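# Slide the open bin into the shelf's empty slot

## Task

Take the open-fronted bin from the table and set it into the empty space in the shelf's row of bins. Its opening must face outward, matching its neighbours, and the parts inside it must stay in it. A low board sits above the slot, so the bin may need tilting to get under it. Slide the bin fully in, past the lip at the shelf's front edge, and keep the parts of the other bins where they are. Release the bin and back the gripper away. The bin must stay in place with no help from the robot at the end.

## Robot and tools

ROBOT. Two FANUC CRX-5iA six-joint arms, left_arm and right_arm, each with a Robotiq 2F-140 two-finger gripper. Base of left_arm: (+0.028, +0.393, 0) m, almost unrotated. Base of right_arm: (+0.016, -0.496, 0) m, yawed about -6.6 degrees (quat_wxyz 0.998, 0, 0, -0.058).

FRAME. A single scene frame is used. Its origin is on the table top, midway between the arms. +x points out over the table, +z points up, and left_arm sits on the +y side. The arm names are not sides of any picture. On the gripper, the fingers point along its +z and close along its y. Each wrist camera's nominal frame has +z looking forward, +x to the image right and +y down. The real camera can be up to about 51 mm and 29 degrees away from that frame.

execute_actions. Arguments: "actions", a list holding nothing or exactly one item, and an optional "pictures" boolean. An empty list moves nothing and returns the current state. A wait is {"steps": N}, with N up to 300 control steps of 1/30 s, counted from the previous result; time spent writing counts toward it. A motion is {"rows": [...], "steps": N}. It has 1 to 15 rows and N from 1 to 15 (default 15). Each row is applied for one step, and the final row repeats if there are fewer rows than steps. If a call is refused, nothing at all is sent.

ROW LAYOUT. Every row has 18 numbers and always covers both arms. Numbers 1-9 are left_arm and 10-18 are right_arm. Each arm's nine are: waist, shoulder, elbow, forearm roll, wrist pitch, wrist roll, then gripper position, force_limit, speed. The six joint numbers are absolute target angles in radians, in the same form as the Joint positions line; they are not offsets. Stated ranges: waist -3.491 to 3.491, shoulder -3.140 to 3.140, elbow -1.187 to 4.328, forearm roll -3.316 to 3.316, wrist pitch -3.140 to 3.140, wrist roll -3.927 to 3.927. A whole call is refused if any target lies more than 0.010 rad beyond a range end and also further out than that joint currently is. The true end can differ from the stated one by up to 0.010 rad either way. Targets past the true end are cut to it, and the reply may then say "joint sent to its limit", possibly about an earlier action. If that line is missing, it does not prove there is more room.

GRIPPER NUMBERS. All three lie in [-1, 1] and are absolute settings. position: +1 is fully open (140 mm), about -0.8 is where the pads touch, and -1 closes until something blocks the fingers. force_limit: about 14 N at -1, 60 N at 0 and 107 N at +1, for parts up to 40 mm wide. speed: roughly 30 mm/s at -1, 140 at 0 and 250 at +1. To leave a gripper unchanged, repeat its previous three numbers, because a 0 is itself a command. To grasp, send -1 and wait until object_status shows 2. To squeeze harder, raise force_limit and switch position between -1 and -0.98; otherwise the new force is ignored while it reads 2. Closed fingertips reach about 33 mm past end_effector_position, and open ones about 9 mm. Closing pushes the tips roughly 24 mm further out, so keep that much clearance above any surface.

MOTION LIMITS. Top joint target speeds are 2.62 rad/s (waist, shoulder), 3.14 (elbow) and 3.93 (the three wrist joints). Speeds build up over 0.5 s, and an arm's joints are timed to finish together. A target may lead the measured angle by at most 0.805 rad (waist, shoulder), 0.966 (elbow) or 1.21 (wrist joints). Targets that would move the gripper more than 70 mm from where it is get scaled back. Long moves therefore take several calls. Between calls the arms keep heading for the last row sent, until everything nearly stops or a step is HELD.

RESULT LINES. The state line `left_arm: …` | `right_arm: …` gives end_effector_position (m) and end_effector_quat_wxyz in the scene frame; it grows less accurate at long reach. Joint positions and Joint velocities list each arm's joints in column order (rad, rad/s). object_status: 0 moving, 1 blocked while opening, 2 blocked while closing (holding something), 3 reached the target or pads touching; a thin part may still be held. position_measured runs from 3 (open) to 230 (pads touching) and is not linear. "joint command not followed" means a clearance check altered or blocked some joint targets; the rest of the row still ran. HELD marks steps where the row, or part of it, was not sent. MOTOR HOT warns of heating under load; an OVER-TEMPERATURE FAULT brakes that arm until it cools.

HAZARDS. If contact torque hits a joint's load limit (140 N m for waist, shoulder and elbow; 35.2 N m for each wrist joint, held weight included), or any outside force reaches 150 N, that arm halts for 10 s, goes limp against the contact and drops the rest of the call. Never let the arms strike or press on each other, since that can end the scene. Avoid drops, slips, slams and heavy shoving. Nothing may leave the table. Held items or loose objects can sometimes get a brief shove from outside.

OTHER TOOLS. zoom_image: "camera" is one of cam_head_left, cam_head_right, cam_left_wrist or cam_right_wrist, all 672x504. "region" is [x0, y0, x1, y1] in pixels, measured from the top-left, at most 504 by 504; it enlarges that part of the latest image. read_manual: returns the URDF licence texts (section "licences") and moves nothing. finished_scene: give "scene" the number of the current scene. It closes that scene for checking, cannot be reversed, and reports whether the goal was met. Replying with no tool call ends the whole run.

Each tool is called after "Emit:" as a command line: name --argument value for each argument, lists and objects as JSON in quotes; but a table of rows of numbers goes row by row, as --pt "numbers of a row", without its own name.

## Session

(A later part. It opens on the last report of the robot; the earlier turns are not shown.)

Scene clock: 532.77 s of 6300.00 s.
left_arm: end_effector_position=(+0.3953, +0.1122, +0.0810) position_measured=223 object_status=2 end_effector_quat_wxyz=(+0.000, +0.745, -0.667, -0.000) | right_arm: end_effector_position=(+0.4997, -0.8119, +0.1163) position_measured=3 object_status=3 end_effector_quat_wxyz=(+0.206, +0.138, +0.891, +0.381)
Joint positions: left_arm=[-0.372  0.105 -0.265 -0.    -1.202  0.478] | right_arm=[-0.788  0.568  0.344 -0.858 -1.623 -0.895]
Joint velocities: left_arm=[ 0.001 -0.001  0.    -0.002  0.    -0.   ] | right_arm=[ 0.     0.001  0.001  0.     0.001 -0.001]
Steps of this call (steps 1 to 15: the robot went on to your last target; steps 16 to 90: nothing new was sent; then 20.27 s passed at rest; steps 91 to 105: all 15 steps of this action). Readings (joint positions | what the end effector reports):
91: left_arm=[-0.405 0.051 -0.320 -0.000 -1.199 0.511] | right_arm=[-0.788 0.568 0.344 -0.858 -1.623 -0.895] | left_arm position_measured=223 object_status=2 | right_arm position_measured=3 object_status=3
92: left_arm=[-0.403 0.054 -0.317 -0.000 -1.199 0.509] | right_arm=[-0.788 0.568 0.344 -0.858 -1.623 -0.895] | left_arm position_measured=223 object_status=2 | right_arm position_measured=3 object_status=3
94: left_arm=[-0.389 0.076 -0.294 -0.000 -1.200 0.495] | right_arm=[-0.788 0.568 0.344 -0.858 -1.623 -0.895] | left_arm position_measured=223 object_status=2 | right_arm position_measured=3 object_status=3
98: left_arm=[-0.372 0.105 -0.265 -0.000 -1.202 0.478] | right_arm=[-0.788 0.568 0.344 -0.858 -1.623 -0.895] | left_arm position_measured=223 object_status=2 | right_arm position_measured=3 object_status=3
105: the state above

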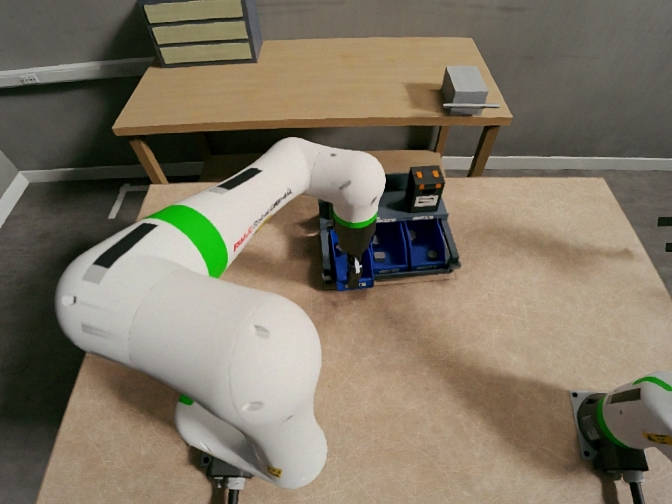

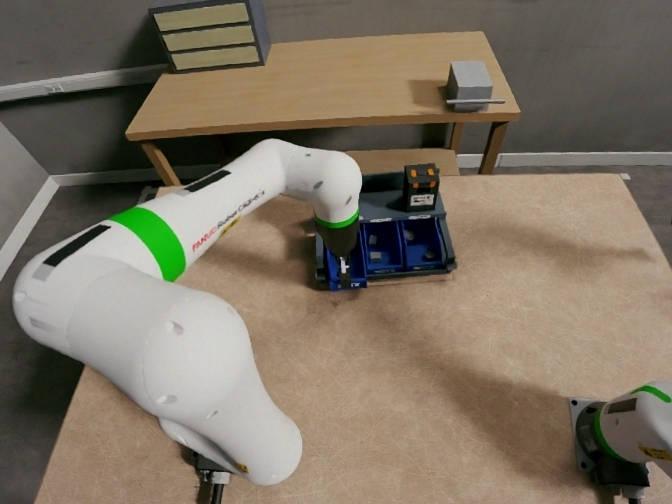

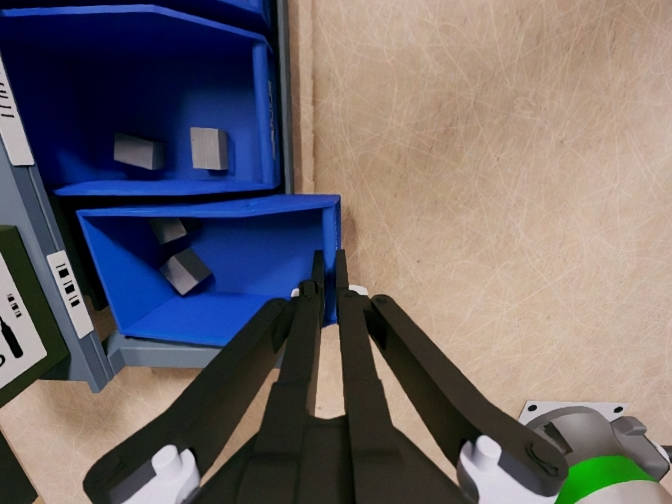

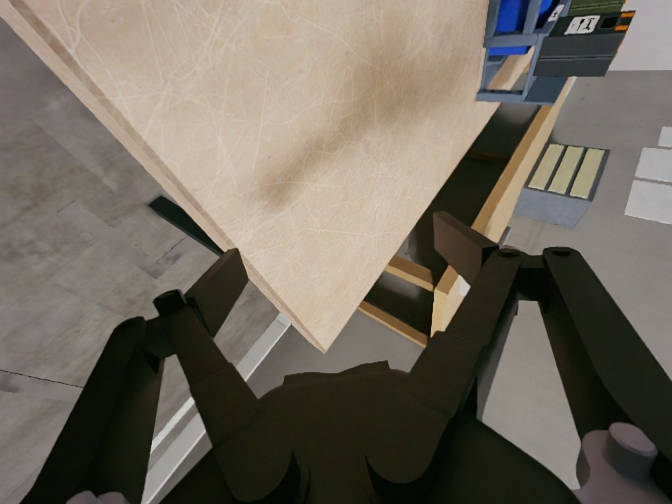

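Emit:
execute_actions --actions '[{"rows":[[-0.3718,0.1093,-0.2721,0,-1.1894,0.4778,-1,0.8,-0.5,-0.788,0.568,0.344,-0.858,-1.623,-0.895,1,0,0]],"steps":10}]'

Emit:
zoom_image --camera "cam_left_wrist" --region '[0, 100, 380, 380]'

Scene clock: 543.77 s of 6300.00 s.
left_arm: end_effector_position=(+0.3953, +0.1122, +0.0760) position_measured=223 object_status=2 end_effector_quat_wxyz=(+0.000, +0.745, -0.667, +0.000) | right_arm: end_effector_position=(+0.4997, -0.8119, +0.1163) position_measured=3 object_status=3 end_effector_quat_wxyz=(+0.206, +0.138, +0.891, +0.381)
Joint positions: left_arm=[-0.372  0.109 -0.272  0.    -1.189  0.478] | right_arm=[-0.788  0.568  0.344 -0.858 -1.623 -0.895]
Joint velocities: left_arm=[ 0.001 -0.001 -0.001 -0.003 -0.    -0.002] | right_arm=[ 0.    -0.    -0.    -0.     0.001  0.   ]
Steps of this call (steps 1 to 15: the robot went on to your last target; steps 16 to 90: nothing new was sent; then 7.67 s passed at rest; steps 91 to 100: all 10 steps of this action). Readings (joint positions | what the end effector reports):
91: left_arm=[-0.372 0.105 -0.265 0.000 -1.201 0.478] | right_arm=[-0.788 0.568 0.344 -0.858 -1.623 -0.895] | left_arm position_measured=223 object_status=2 | right_arm position_measured=3 object_status=3
92: left_arm=[-0.372 0.106 -0.267 0.000 -1.197 0.478] | right_arm=[-0.788 0.568 0.344 -0.858 -1.623 -0.895] | left_arm position_measured=223 object_status=2 | right_arm position_measured=3 object_status=3
94: left_arm=[-0.372 0.109 -0.272 0.000 -1.190 0.478] | right_arm=[-0.788 0.568 0.344 -0.858 -1.623 -0.895] | left_arm position_measured=223 object_status=2 | right_arm position_measured=3 object_status=3
98: left_arm=[-0.372 0.109 -0.272 0.000 -1.189 0.478] | right_arm=[-0.788 0.568 0.344 -0.858 -1.623 -0.895] | left_arm position_measured=223 object_status=2 | right_arm position_measured=3 object_status=3
100: the state above

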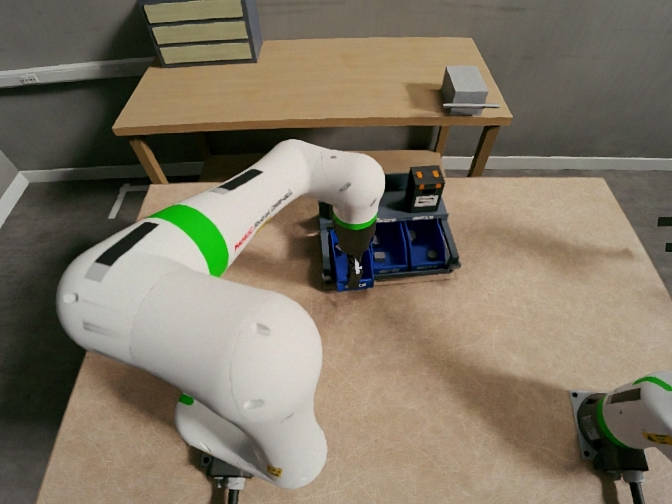

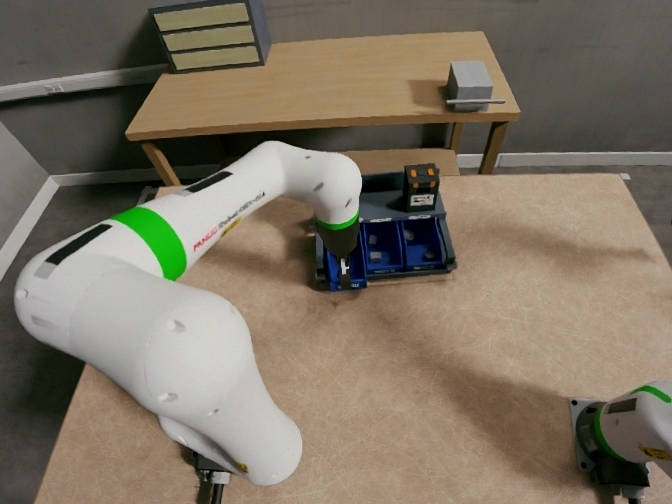

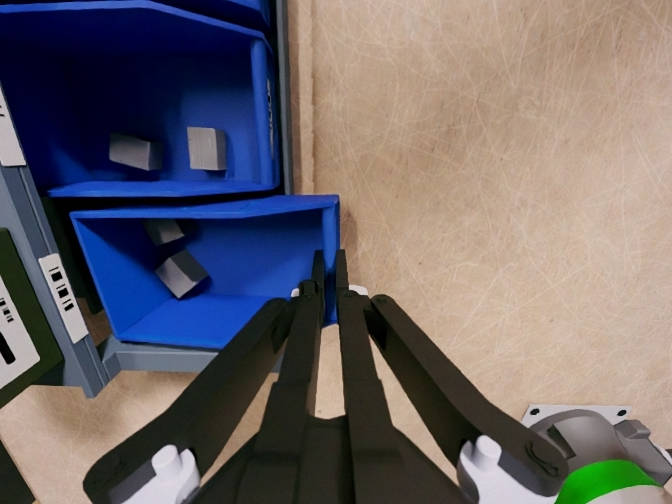

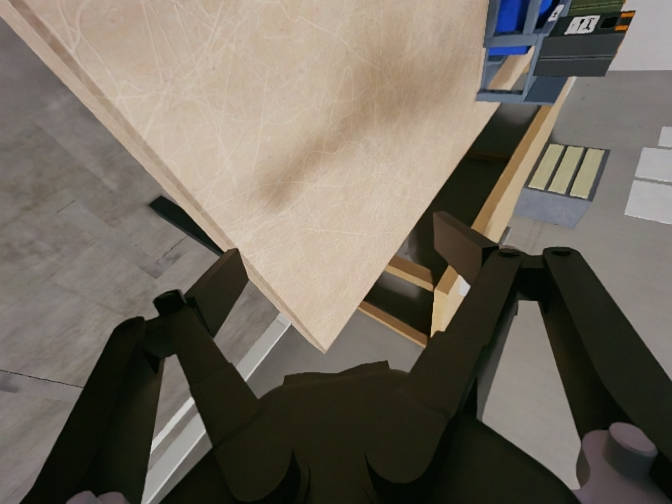

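Region (0, 100, 380, 380) of cam_left_wrist's 672x504 image, scaled by 1.326, with more detail than that image has; it fills the top 371 rows of this view, and the rest is white.

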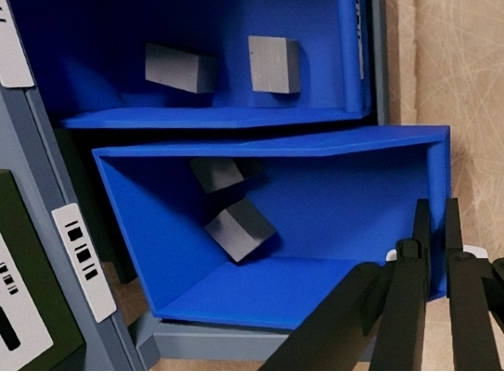

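Emit:
execute_actions --actions '[{"rows":[[-0.3469,0.154,-0.2213,0,-1.1955,0.4529,-1,0.8,-0.5,-0.788,0.568,0.344,-0.858,-1.623,-0.895,1,0,0]],"steps":15}]'

Emit:
zoom_image --camera "cam_left_wrist" --region '[0, 100, 420, 380]'

Scene clock: 557.23 s of 6300.00 s.
left_arm: end_effector_position=(+0.4202, +0.1151, +0.0760) position_measured=223 object_status=2 end_effector_quat_wxyz=(-0.000, +0.745, -0.667, -0.000) | right_arm: end_effector_position=(+0.4997, -0.8119, +0.1163) position_measured=3 object_status=3 end_effector_quat_wxyz=(+0.206, +0.138, +0.891, +0.381)
Joint positions: left_arm=[-0.347  0.154 -0.221 -0.    -1.196  0.453] | right_arm=[-0.788  0.568  0.344 -0.858 -1.623 -0.895]
Joint velocities: left_arm=[-0. -0.  0. -0. -0.  0.] | right_arm=[-0.     0.     0.     0.     0.001  0.   ]
Steps of this call (steps 1 to 15: the robot went on to your last target; steps 16 to 90: nothing new was sent; then 9.97 s passed at rest; steps 91 to 105: all 15 steps of this action). Readings (joint positions | what the end effector reports):
91: left_arm=[-0.372 0.109 -0.272 -0.000 -1.189 0.478] | right_arm=[-0.788 0.568 0.344 -0.858 -1.623 -0.895] | left_arm position_measured=223 object_status=2 | right_arm position_measured=3 object_status=3
92: left_arm=[-0.370 0.112 -0.269 -0.000 -1.190 0.477] | right_arm=[-0.788 0.568 0.344 -0.858 -1.623 -0.895] | left_arm position_measured=223 object_status=2 | right_arm position_measured=3 object_status=3
94: left_arm=[-0.358 0.133 -0.245 -0.000 -1.193 0.464] | right_arm=[-0.788 0.568 0.344 -0.858 -1.623 -0.895] | left_arm position_measured=223 object_status=2 | right_arm position_measured=3 object_status=3
98: left_arm=[-0.347 0.154 -0.222 -0.000 -1.196 0.453] | right_arm=[-0.788 0.568 0.344 -0.858 -1.623 -0.895] | left_arm position_measured=223 object_status=2 | right_arm position_measured=3 object_status=3
105: the state above

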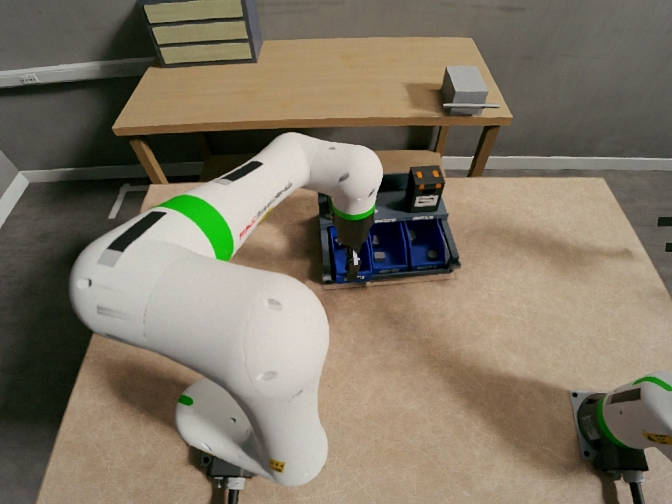

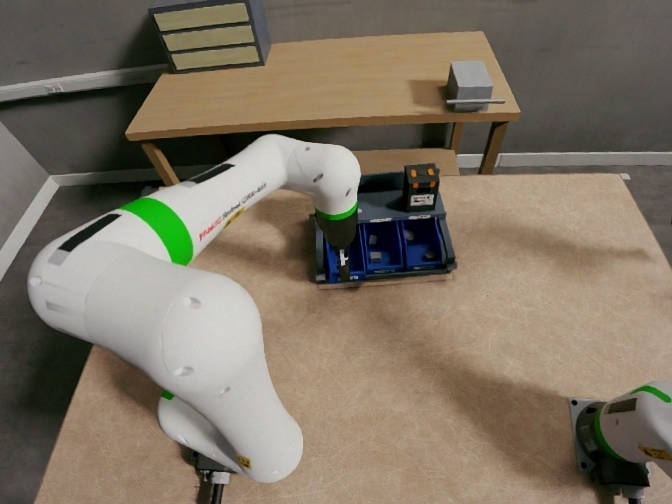

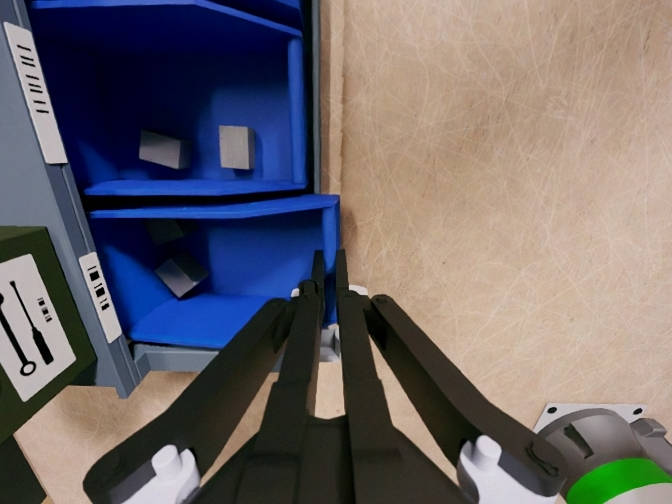

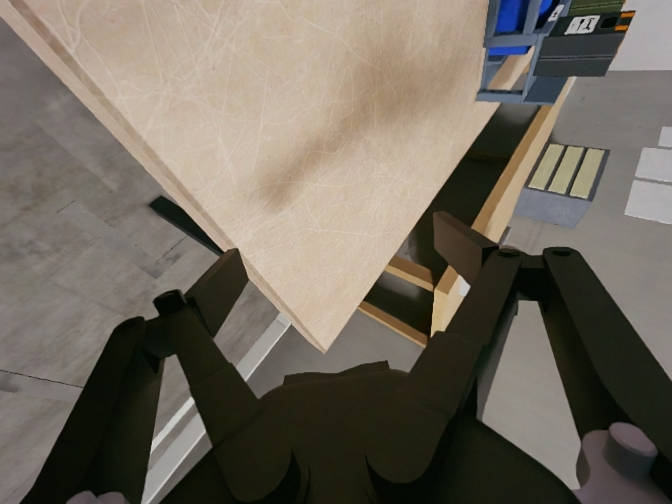

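Region (0, 100, 420, 380) of cam_left_wrist's 672x504 image, scaled by 1.200, with more detail than that image has.

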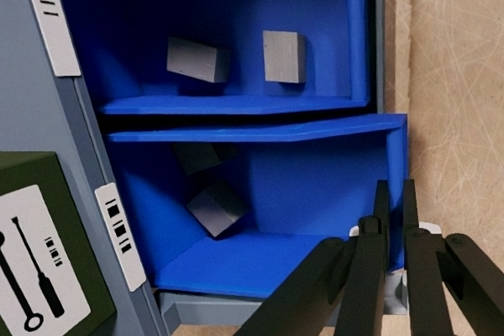

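Emit:
execute_actions --actions '[{"rows":[[-0.3261,0.1978,-0.1747,0,-1.1983,0.4321,-1,0.8,-0.5,-0.788,0.568,0.344,-0.858,-1.623,-0.895,1,0,0]],"steps":15}]'

Emit:
zoom_image --camera "cam_left_wrist" --region '[160, 100, 460, 380]'

Scene clock: 568.00 s of 6300.00 s.
left_arm: end_effector_position=(+0.4431, +0.1175, +0.0740) position_measured=223 object_status=2 end_effector_quat_wxyz=(+0.000, +0.745, -0.667, -0.000) | right_arm: end_effector_position=(+0.4997, -0.8119, +0.1163) position_measured=3 object_status=3 end_effector_quat_wxyz=(+0.206, +0.138, +0.891, +0.381)
Joint positions: left_arm=[-0.326  0.198 -0.175  0.    -1.198  0.432] | right_arm=[-0.788  0.568  0.344 -0.858 -1.623 -0.895]
Joint velocities: left_arm=[ 0.    -0.001  0.     0.002 -0.    -0.001] | right_arm=[ 0.     0.001 -0.    -0.001 -0.001 -0.001]
Steps of this call (steps 1 to 15: the robot went on to your last target; steps 16 to 90: nothing new was sent; then 7.27 s passed at rest; steps 91 to 105: all 15 steps of this action). Readings (joint positions | what the end effector reports):
91: left_arm=[-0.347 0.154 -0.221 0.000 -1.195 0.453] | right_arm=[-0.788 0.568 0.344 -0.858 -1.623 -0.895] | left_arm position_measured=223 object_status=2 | right_arm position_measured=3 object_status=3
92: left_arm=[-0.346 0.157 -0.218 0.000 -1.195 0.451] | right_arm=[-0.788 0.568 0.344 -0.858 -1.623 -0.895] | left_arm position_measured=223 object_status=2 | right_arm position_measured=3 object_status=3
94: left_arm=[-0.335 0.178 -0.195 0.000 -1.197 0.441] | right_arm=[-0.788 0.568 0.344 -0.858 -1.623 -0.895] | left_arm position_measured=223 object_status=2 | right_arm position_measured=3 object_status=3
98: left_arm=[-0.326 0.198 -0.175 0.000 -1.198 0.432] | right_arm=[-0.788 0.568 0.344 -0.858 -1.623 -0.895] | left_arm position_measured=223 object_status=2 | right_arm position_measured=3 object_status=3
105: the state above

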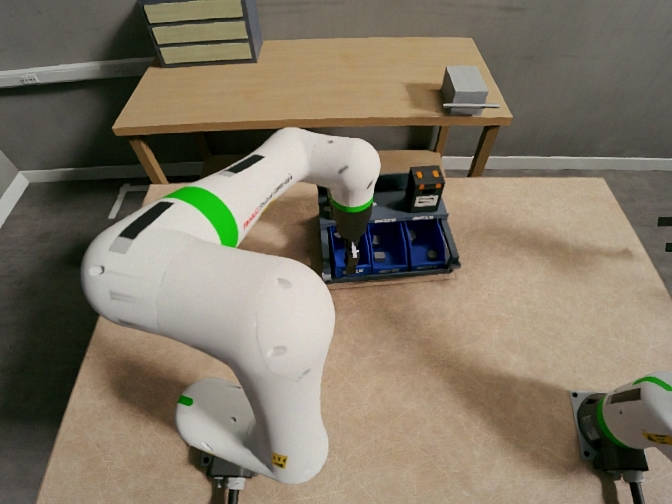

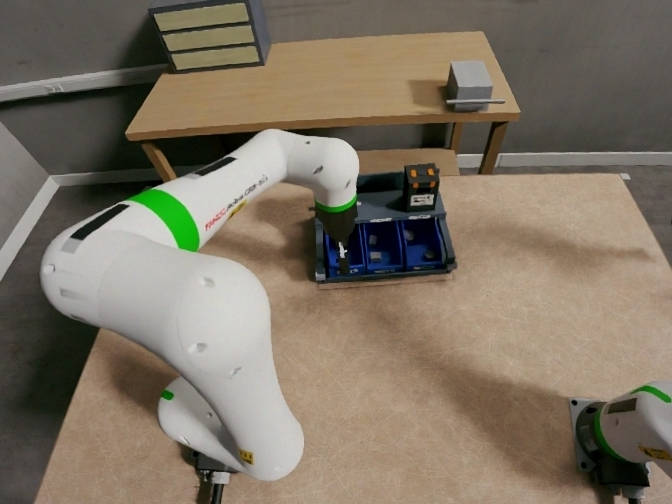

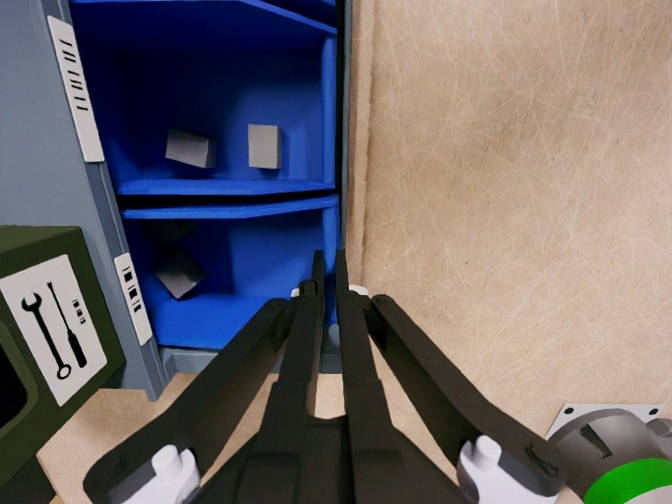

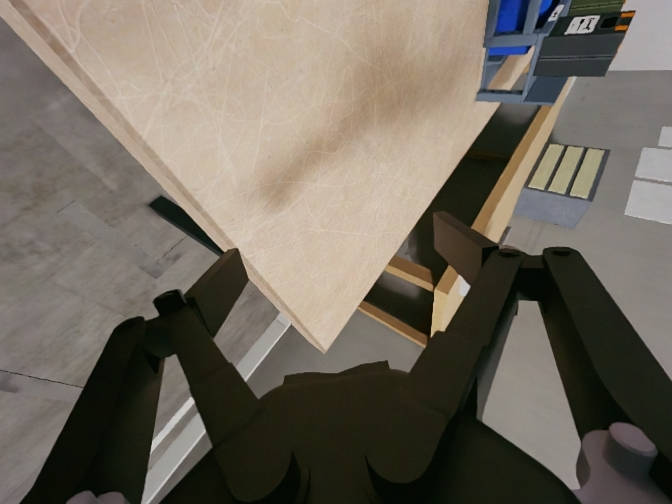

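Region (160, 100, 460, 380) of cam_left_wrist's 672x504 image, scaled by 1.680, with more detail than that image has; it fills the top 470 rows of this view, and the rest is white.

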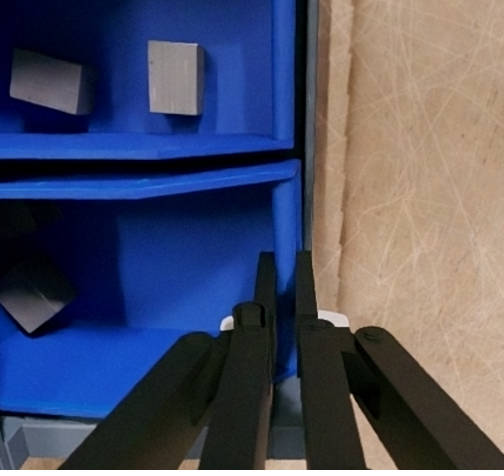

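Emit:
execute_actions --actions '[{"rows":[[-0.3227,0.2062,-0.1671,0,-1.1975,0.4287,-1,0.8,-0.5,-0.788,0.568,0.344,-0.858,-1.623,-0.895,1,0,0]],"steps":10}]'

Emit:
zoom_image --camera "cam_left_wrist" --region '[160, 100, 460, 380]'

Scene clock: 583.17 s of 6300.00 s.
left_arm: end_effector_position=(+0.4471, +0.1179, +0.0730) position_measured=223 object_status=2 end_effector_quat_wxyz=(-0.000, +0.745, -0.667, +0.000) | right_arm: end_effector_position=(+0.4997, -0.8119, +0.1163) position_measured=3 object_status=3 end_effector_quat_wxyz=(+0.206, +0.138, +0.891, +0.381)
Joint positions: left_arm=[-0.323  0.206 -0.167  0.    -1.197  0.429] | right_arm=[-0.788  0.568  0.344 -0.858 -1.623 -0.895]
Joint velocities: left_arm=[ 0.     0.001  0.     0.001 -0.001 -0.   ] | right_arm=[ 0.    -0.     0.001  0.    -0.    -0.001]
Steps of this call (steps 1 to 15: the robot went on to your last target; steps 16 to 90: nothing new was sent; then 11.83 s passed at rest; steps 91 to 100: all 10 steps of this action). Readings (joint positions | what the end effector reports):
91: left_arm=[-0.326 0.198 -0.175 0.000 -1.198 0.432] | right_arm=[-0.788 0.568 0.344 -0.858 -1.623 -0.895] | left_arm position_measured=223 object_status=2 | right_arm position_measured=3 object_status=3
92: left_arm=[-0.325 0.200 -0.172 0.000 -1.198 0.431] | right_arm=[-0.788 0.568 0.344 -0.858 -1.623 -0.895] | left_arm position_measured=223 object_status=2 | right_arm position_measured=3 object_status=3
94: left_arm=[-0.323 0.206 -0.167 0.000 -1.197 0.429] | right_arm=[-0.788 0.568 0.344 -0.858 -1.623 -0.895] | left_arm position_measured=223 object_status=2 | right_arm position_measured=3 object_status=3
98: left_arm=[-0.323 0.206 -0.167 0.000 -1.197 0.429] | right_arm=[-0.788 0.568 0.344 -0.858 -1.623 -0.895] | left_arm position_measured=223 object_status=2 | right_arm position_measured=3 object_status=3
100: the state above

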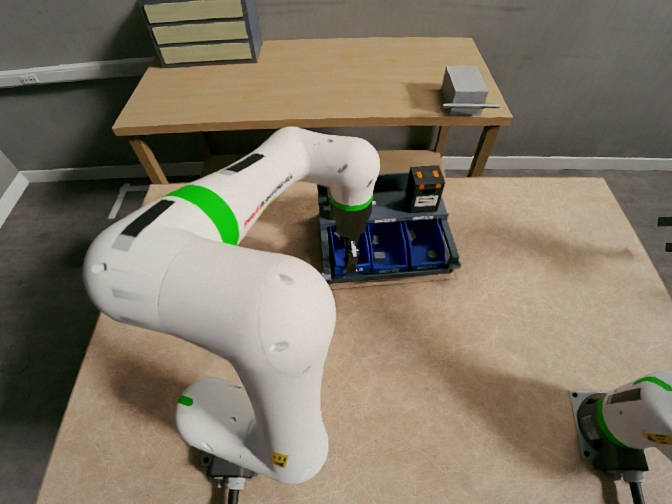

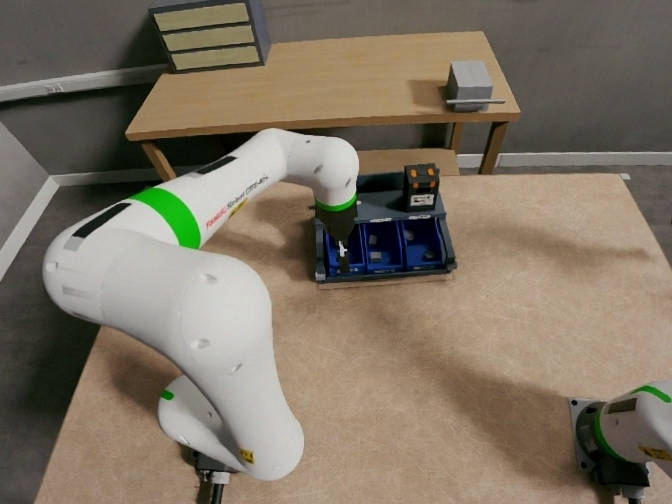

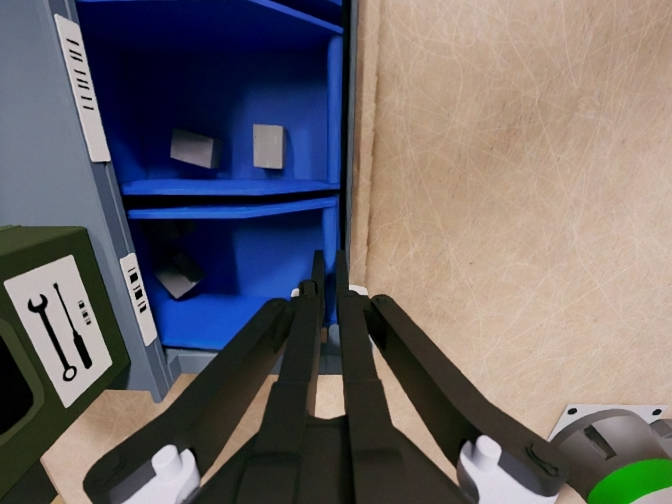

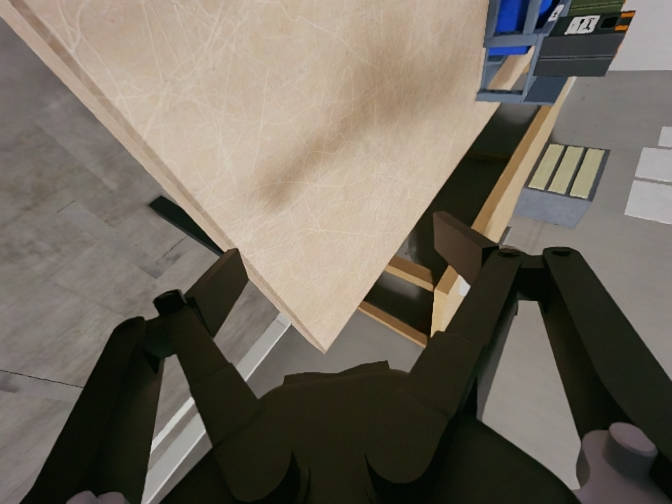

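Region (160, 100, 460, 380) of cam_left_wrist's 672x504 image, scaled by 1.680, with more detail than that image has; it fills the top 470 rows of this view, and the rest is white.

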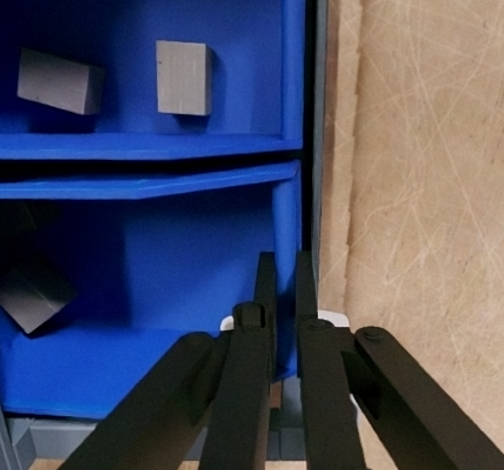

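Aligned with the neighbour; lower the front.

Emit:
execute_actions --actions '[{"rows":[[-0.3227,0.2165,-0.1823,0,-1.172,0.4287,-1,0.8,-0.5,-0.788,0.568,0.344,-0.858,-1.623,-0.895,1,0,0]],"steps":12}]'

Emit:
zoom_image --camera "cam_left_wrist" --region '[160, 100, 460, 380]'

Scene clock: 590.90 s of 6300.00 s.
left_arm: end_effector_position=(+0.4471, +0.1180, +0.0618) position_measured=223 object_status=2 end_effector_quat_wxyz=(+0.000, +0.745, -0.667, -0.000) | right_arm: end_effector_position=(+0.4997, -0.8119, +0.1163) position_measured=3 object_status=3 end_effector_quat_wxyz=(+0.206, +0.138, +0.891, +0.381)
Joint positions: left_arm=[-0.323  0.217 -0.182 -0.    -1.172  0.429] | right_arm=[-0.788  0.568  0.344 -0.858 -1.623 -0.895]
Joint velocities: left_arm=[ 0.    -0.001 -0.     0.     0.     0.001] | right_arm=[ 0.001  0.    -0.001 -0.    -0.    -0.   ]
Steps of this call (steps 1 to 15: the robot went on to your last target; steps 16 to 90: nothing new was sent; then 4.33 s passed at rest; steps 91 to 102: all 12 steps of this action). Readings (joint positions | what the end effector reports):
91: left_arm=[-0.323 0.206 -0.167 0.000 -1.197 0.429] | right_arm=[-0.788 0.568 0.344 -0.858 -1.623 -0.895] | left_arm position_measured=223 object_status=2 | right_arm position_measured=3 object_status=3
92: left_arm=[-0.323 0.208 -0.169 0.000 -1.194 0.429] | right_arm=[-0.788 0.568 0.344 -0.858 -1.623 -0.895] | left_arm position_measured=223 object_status=2 | right_arm position_measured=3 object_status=3
94: left_arm=[-0.323 0.216 -0.181 -0.000 -1.174 0.429] | right_arm=[-0.788 0.568 0.344 -0.858 -1.623 -0.895] | left_arm position_measured=223 object_status=2 | right_arm position_measured=3 object_status=3
98: left_arm=[-0.323 0.217 -0.182 -0.000 -1.172 0.429] | right_arm=[-0.788 0.568 0.344 -0.858 -1.623 -0.895] | left_arm position_measured=223 object_status=2 | right_arm position_measured=3 object_status=3
102: the state above

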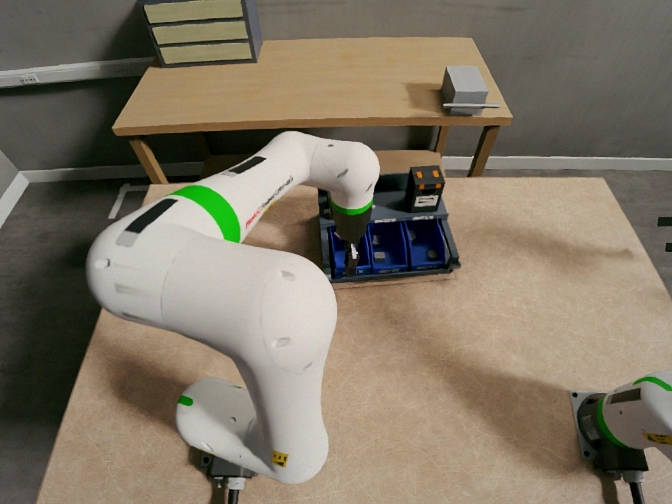

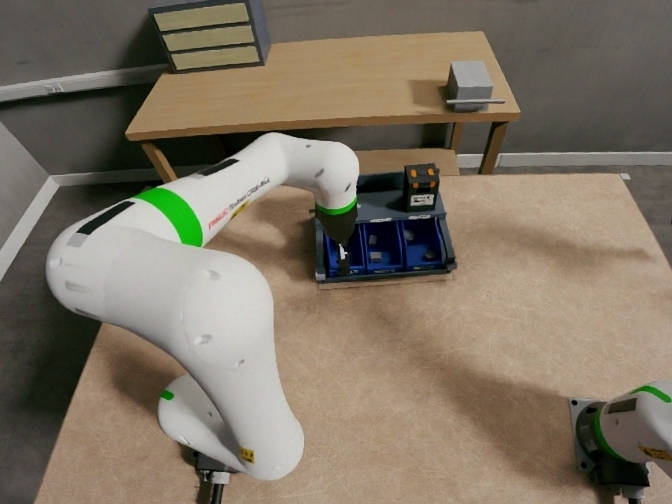

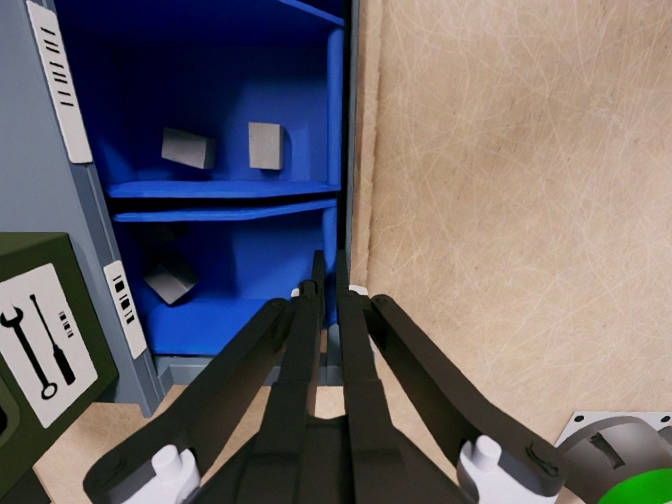

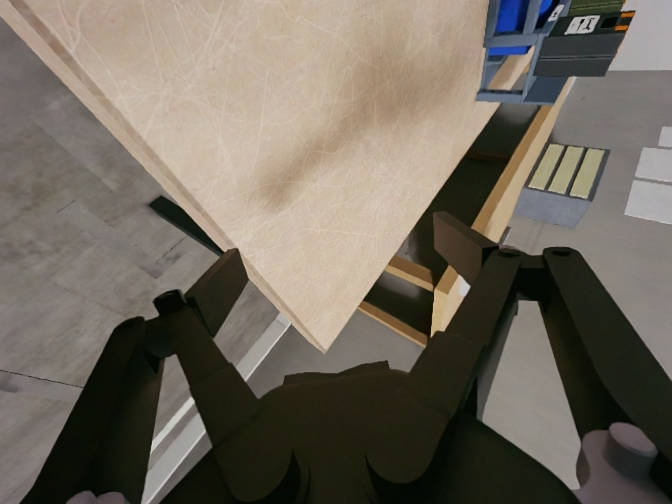

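Region (160, 100, 460, 380) of cam_left_wrist's 672x504 image, scaled by 1.680, with more detail than that image has; it fills the top 470 rows of this view, and the rest is white.

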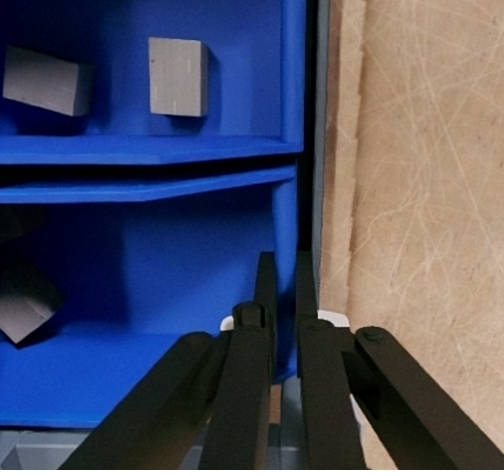

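Emit:
execute_actions --actions '[{"rows":[[-0.3227,0.2165,-0.1823,0,-1.172,0.4287,-0.42,0,-0.6,-0.788,0.568,0.344,-0.858,-1.623,-0.895,1,0,0]],"steps":15}]'

Emit:
zoom_image --camera "cam_left_wrist" --region '[160, 100, 460, 380]'

Scene clock: 597.13 s of 6300.00 s.
left_arm: end_effector_position=(+0.4471, +0.1179, +0.0619) position_measured=182 object_status=0 end_effector_quat_wxyz=(+0.000, +0.745, -0.667, -0.000) | right_arm: end_effector_position=(+0.4997, -0.8119, +0.1163) position_measured=3 object_status=3 end_effector_quat_wxyz=(+0.206, +0.138, +0.891, +0.381)
Joint positions: left_arm=[-0.323  0.216 -0.182  0.    -1.172  0.429] | right_arm=[-0.788  0.568  0.344 -0.858 -1.623 -0.895]
Joint velocities: left_arm=[ 0.001 -0.    -0.    -0.001  0.    -0.001] | right_arm=[ 0.     0.001 -0.     0.     0.001  0.   ]
Steps of this call (steps 1 to 15: the robot went on to your last target; steps 16 to 90: nothing new was sent; then 2.73 s passed at rest; steps 91 to 105: all 15 steps of this action). Readings (joint positions | what the end effector reports):
91: left_arm=[-0.323 0.216 -0.182 0.000 -1.172 0.429] | right_arm=[-0.788 0.568 0.344 -0.858 -1.623 -0.895] | left_arm position_measured=223 object_status=0 | right_arm position_measured=3 object_status=3
92: left_arm=[-0.323 0.216 -0.182 0.000 -1.172 0.429] | right_arm=[-0.788 0.568 0.344 -0.858 -1.623 -0.895] | left_arm position_measured=223 object_status=0 | right_arm position_measured=3 object_status=3
94: left_arm=[-0.323 0.216 -0.182 0.000 -1.172 0.429] | right_arm=[-0.788 0.568 0.344 -0.858 -1.623 -0.895] | left_arm position_measured=213 object_status=0 | right_arm position_measured=3 object_status=3
98: left_arm=[-0.323 0.216 -0.182 0.000 -1.172 0.429] | right_arm=[-0.788 0.568 0.344 -0.858 -1.623 -0.895] | left_arm position_measured=197 object_status=0 | right_arm position_measured=3 object_status=3
105: the state above

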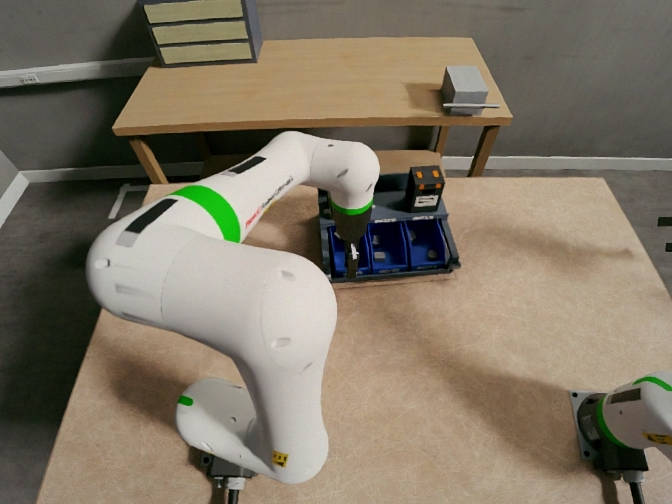

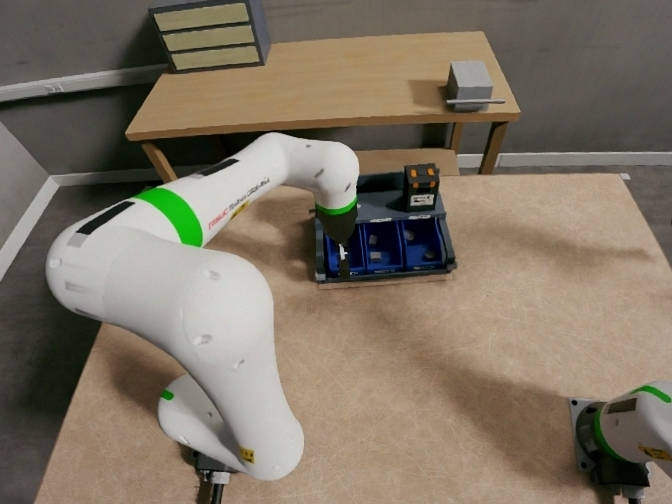

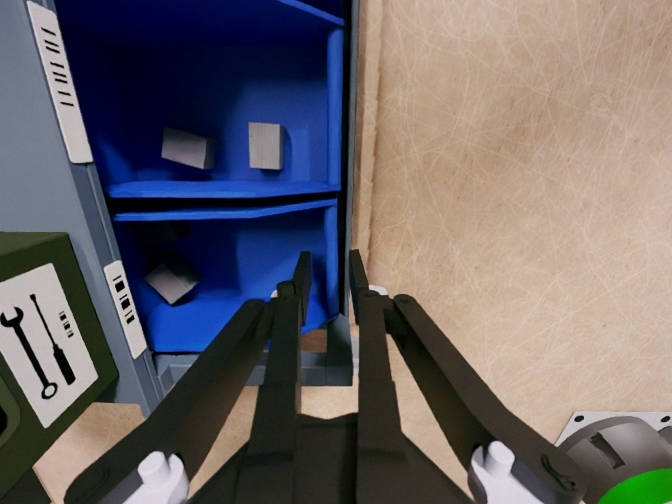

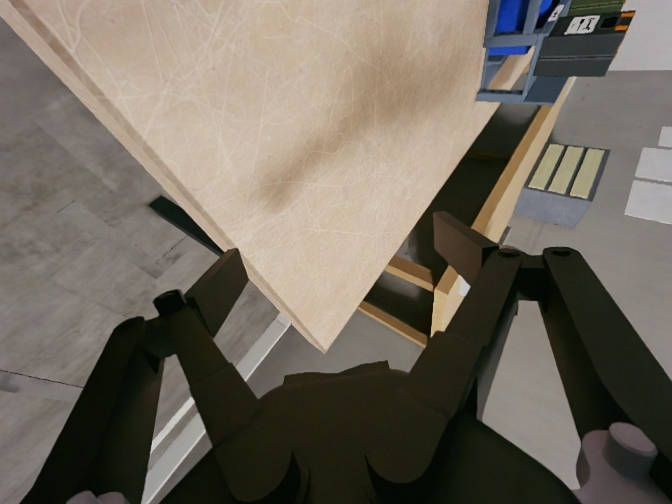

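Region (160, 100, 460, 380) of cam_left_wrist's 672x504 image, scaled by 1.680, with more detail than that image has; it fills the top 470 rows of this view, and the rest is white.

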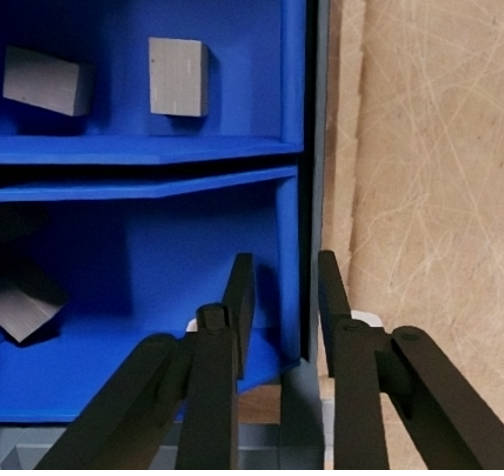

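Emit:
execute_actions --actions '[{"rows":[[-0.3227,0.1448,-0.0051,0,-1.4209,0.4287,-0.42,0,-0.6,-0.788,0.568,0.344,-0.858,-1.623,-0.895,1,0,0]],"steps":15}]'

Emit:
zoom_image --camera "cam_left_wrist" --region '[100, 60, 460, 380]'

Scene clock: 615.97 s of 6300.00 s.
left_arm: end_effector_position=(+0.4470, +0.1179, +0.1699) position_measured=182 object_status=3 end_effector_quat_wxyz=(+0.000, +0.745, -0.667, -0.000) | right_arm: end_effector_position=(+0.4997, -0.8119, +0.1163) position_measured=3 object_status=3 end_effector_quat_wxyz=(+0.206, +0.138, +0.891, +0.381)
Joint positions: left_arm=[-0.323  0.145 -0.005  0.    -1.421  0.429] | right_arm=[-0.788  0.568  0.344 -0.858 -1.623 -0.895]
Joint velocities: left_arm=[-0.     0.001  0.     0.    -0.002 -0.001] | right_arm=[ 0.     0.001 -0.    -0.    -0.001  0.002]
Steps of this call (steps 1 to 15: the robot went on to your last target; steps 16 to 90: nothing new was sent; then 15.33 s passed at rest; steps 91 to 105: all 15 steps of this action). Readings (joint positions | what the end effector reports):
91: left_arm=[-0.323 0.216 -0.182 0.000 -1.172 0.429] | right_arm=[-0.788 0.568 0.344 -0.858 -1.623 -0.895] | left_arm position_measured=182 object_status=3 | right_arm position_measured=3 object_status=3
92: left_arm=[-0.323 0.216 -0.179 0.000 -1.176 0.429] | right_arm=[-0.788 0.568 0.344 -0.858 -1.623 -0.895] | left_arm position_measured=182 object_status=3 | right_arm position_measured=3 object_status=3
94: left_arm=[-0.323 0.206 -0.156 0.000 -1.210 0.429] | right_arm=[-0.788 0.568 0.344 -0.858 -1.623 -0.895] | left_arm position_measured=182 object_status=3 | right_arm position_measured=3 object_status=3
98: left_arm=[-0.323 0.165 -0.057 0.000 -1.348 0.429] | right_arm=[-0.788 0.568 0.344 -0.858 -1.623 -0.895] | left_arm position_measured=182 object_status=3 | right_arm position_measured=3 object_status=3
105: the state above

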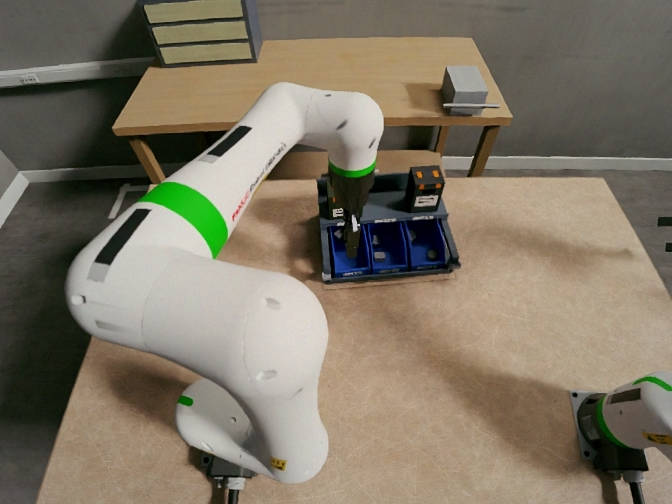

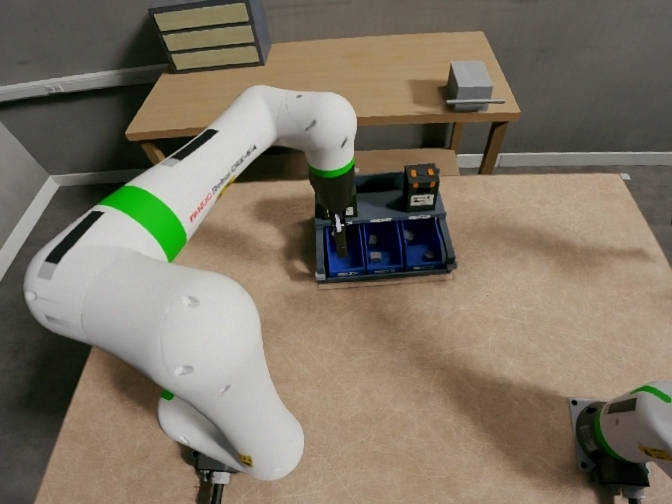

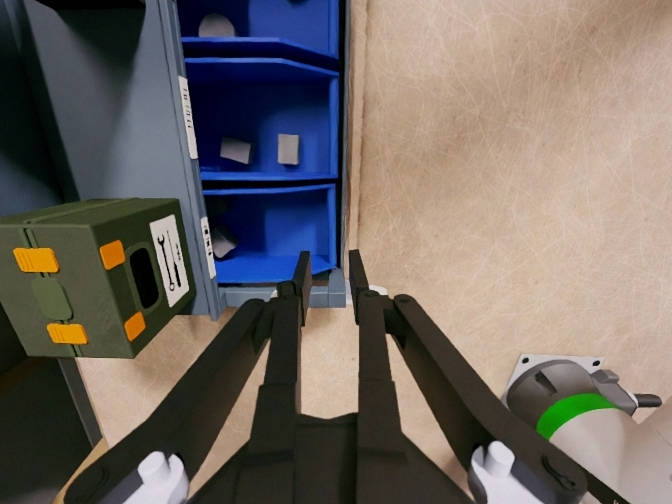

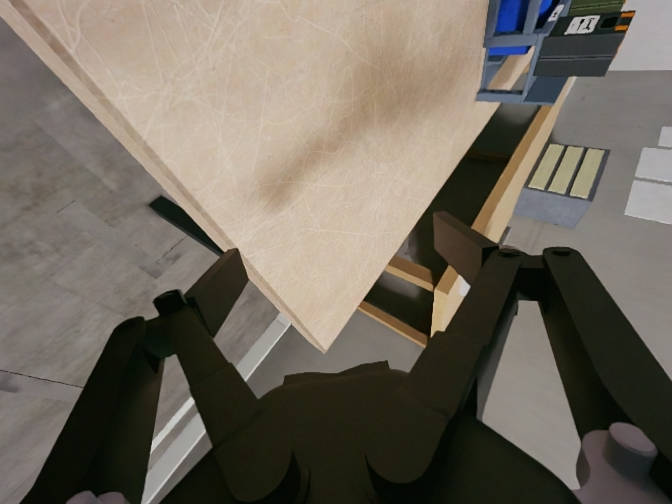

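Region (100, 60, 460, 380) of cam_left_wrist's 672x504 image, scaled by 1.400, with more detail than that image has.

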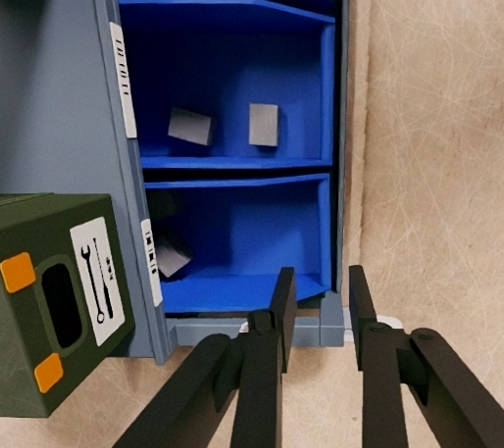

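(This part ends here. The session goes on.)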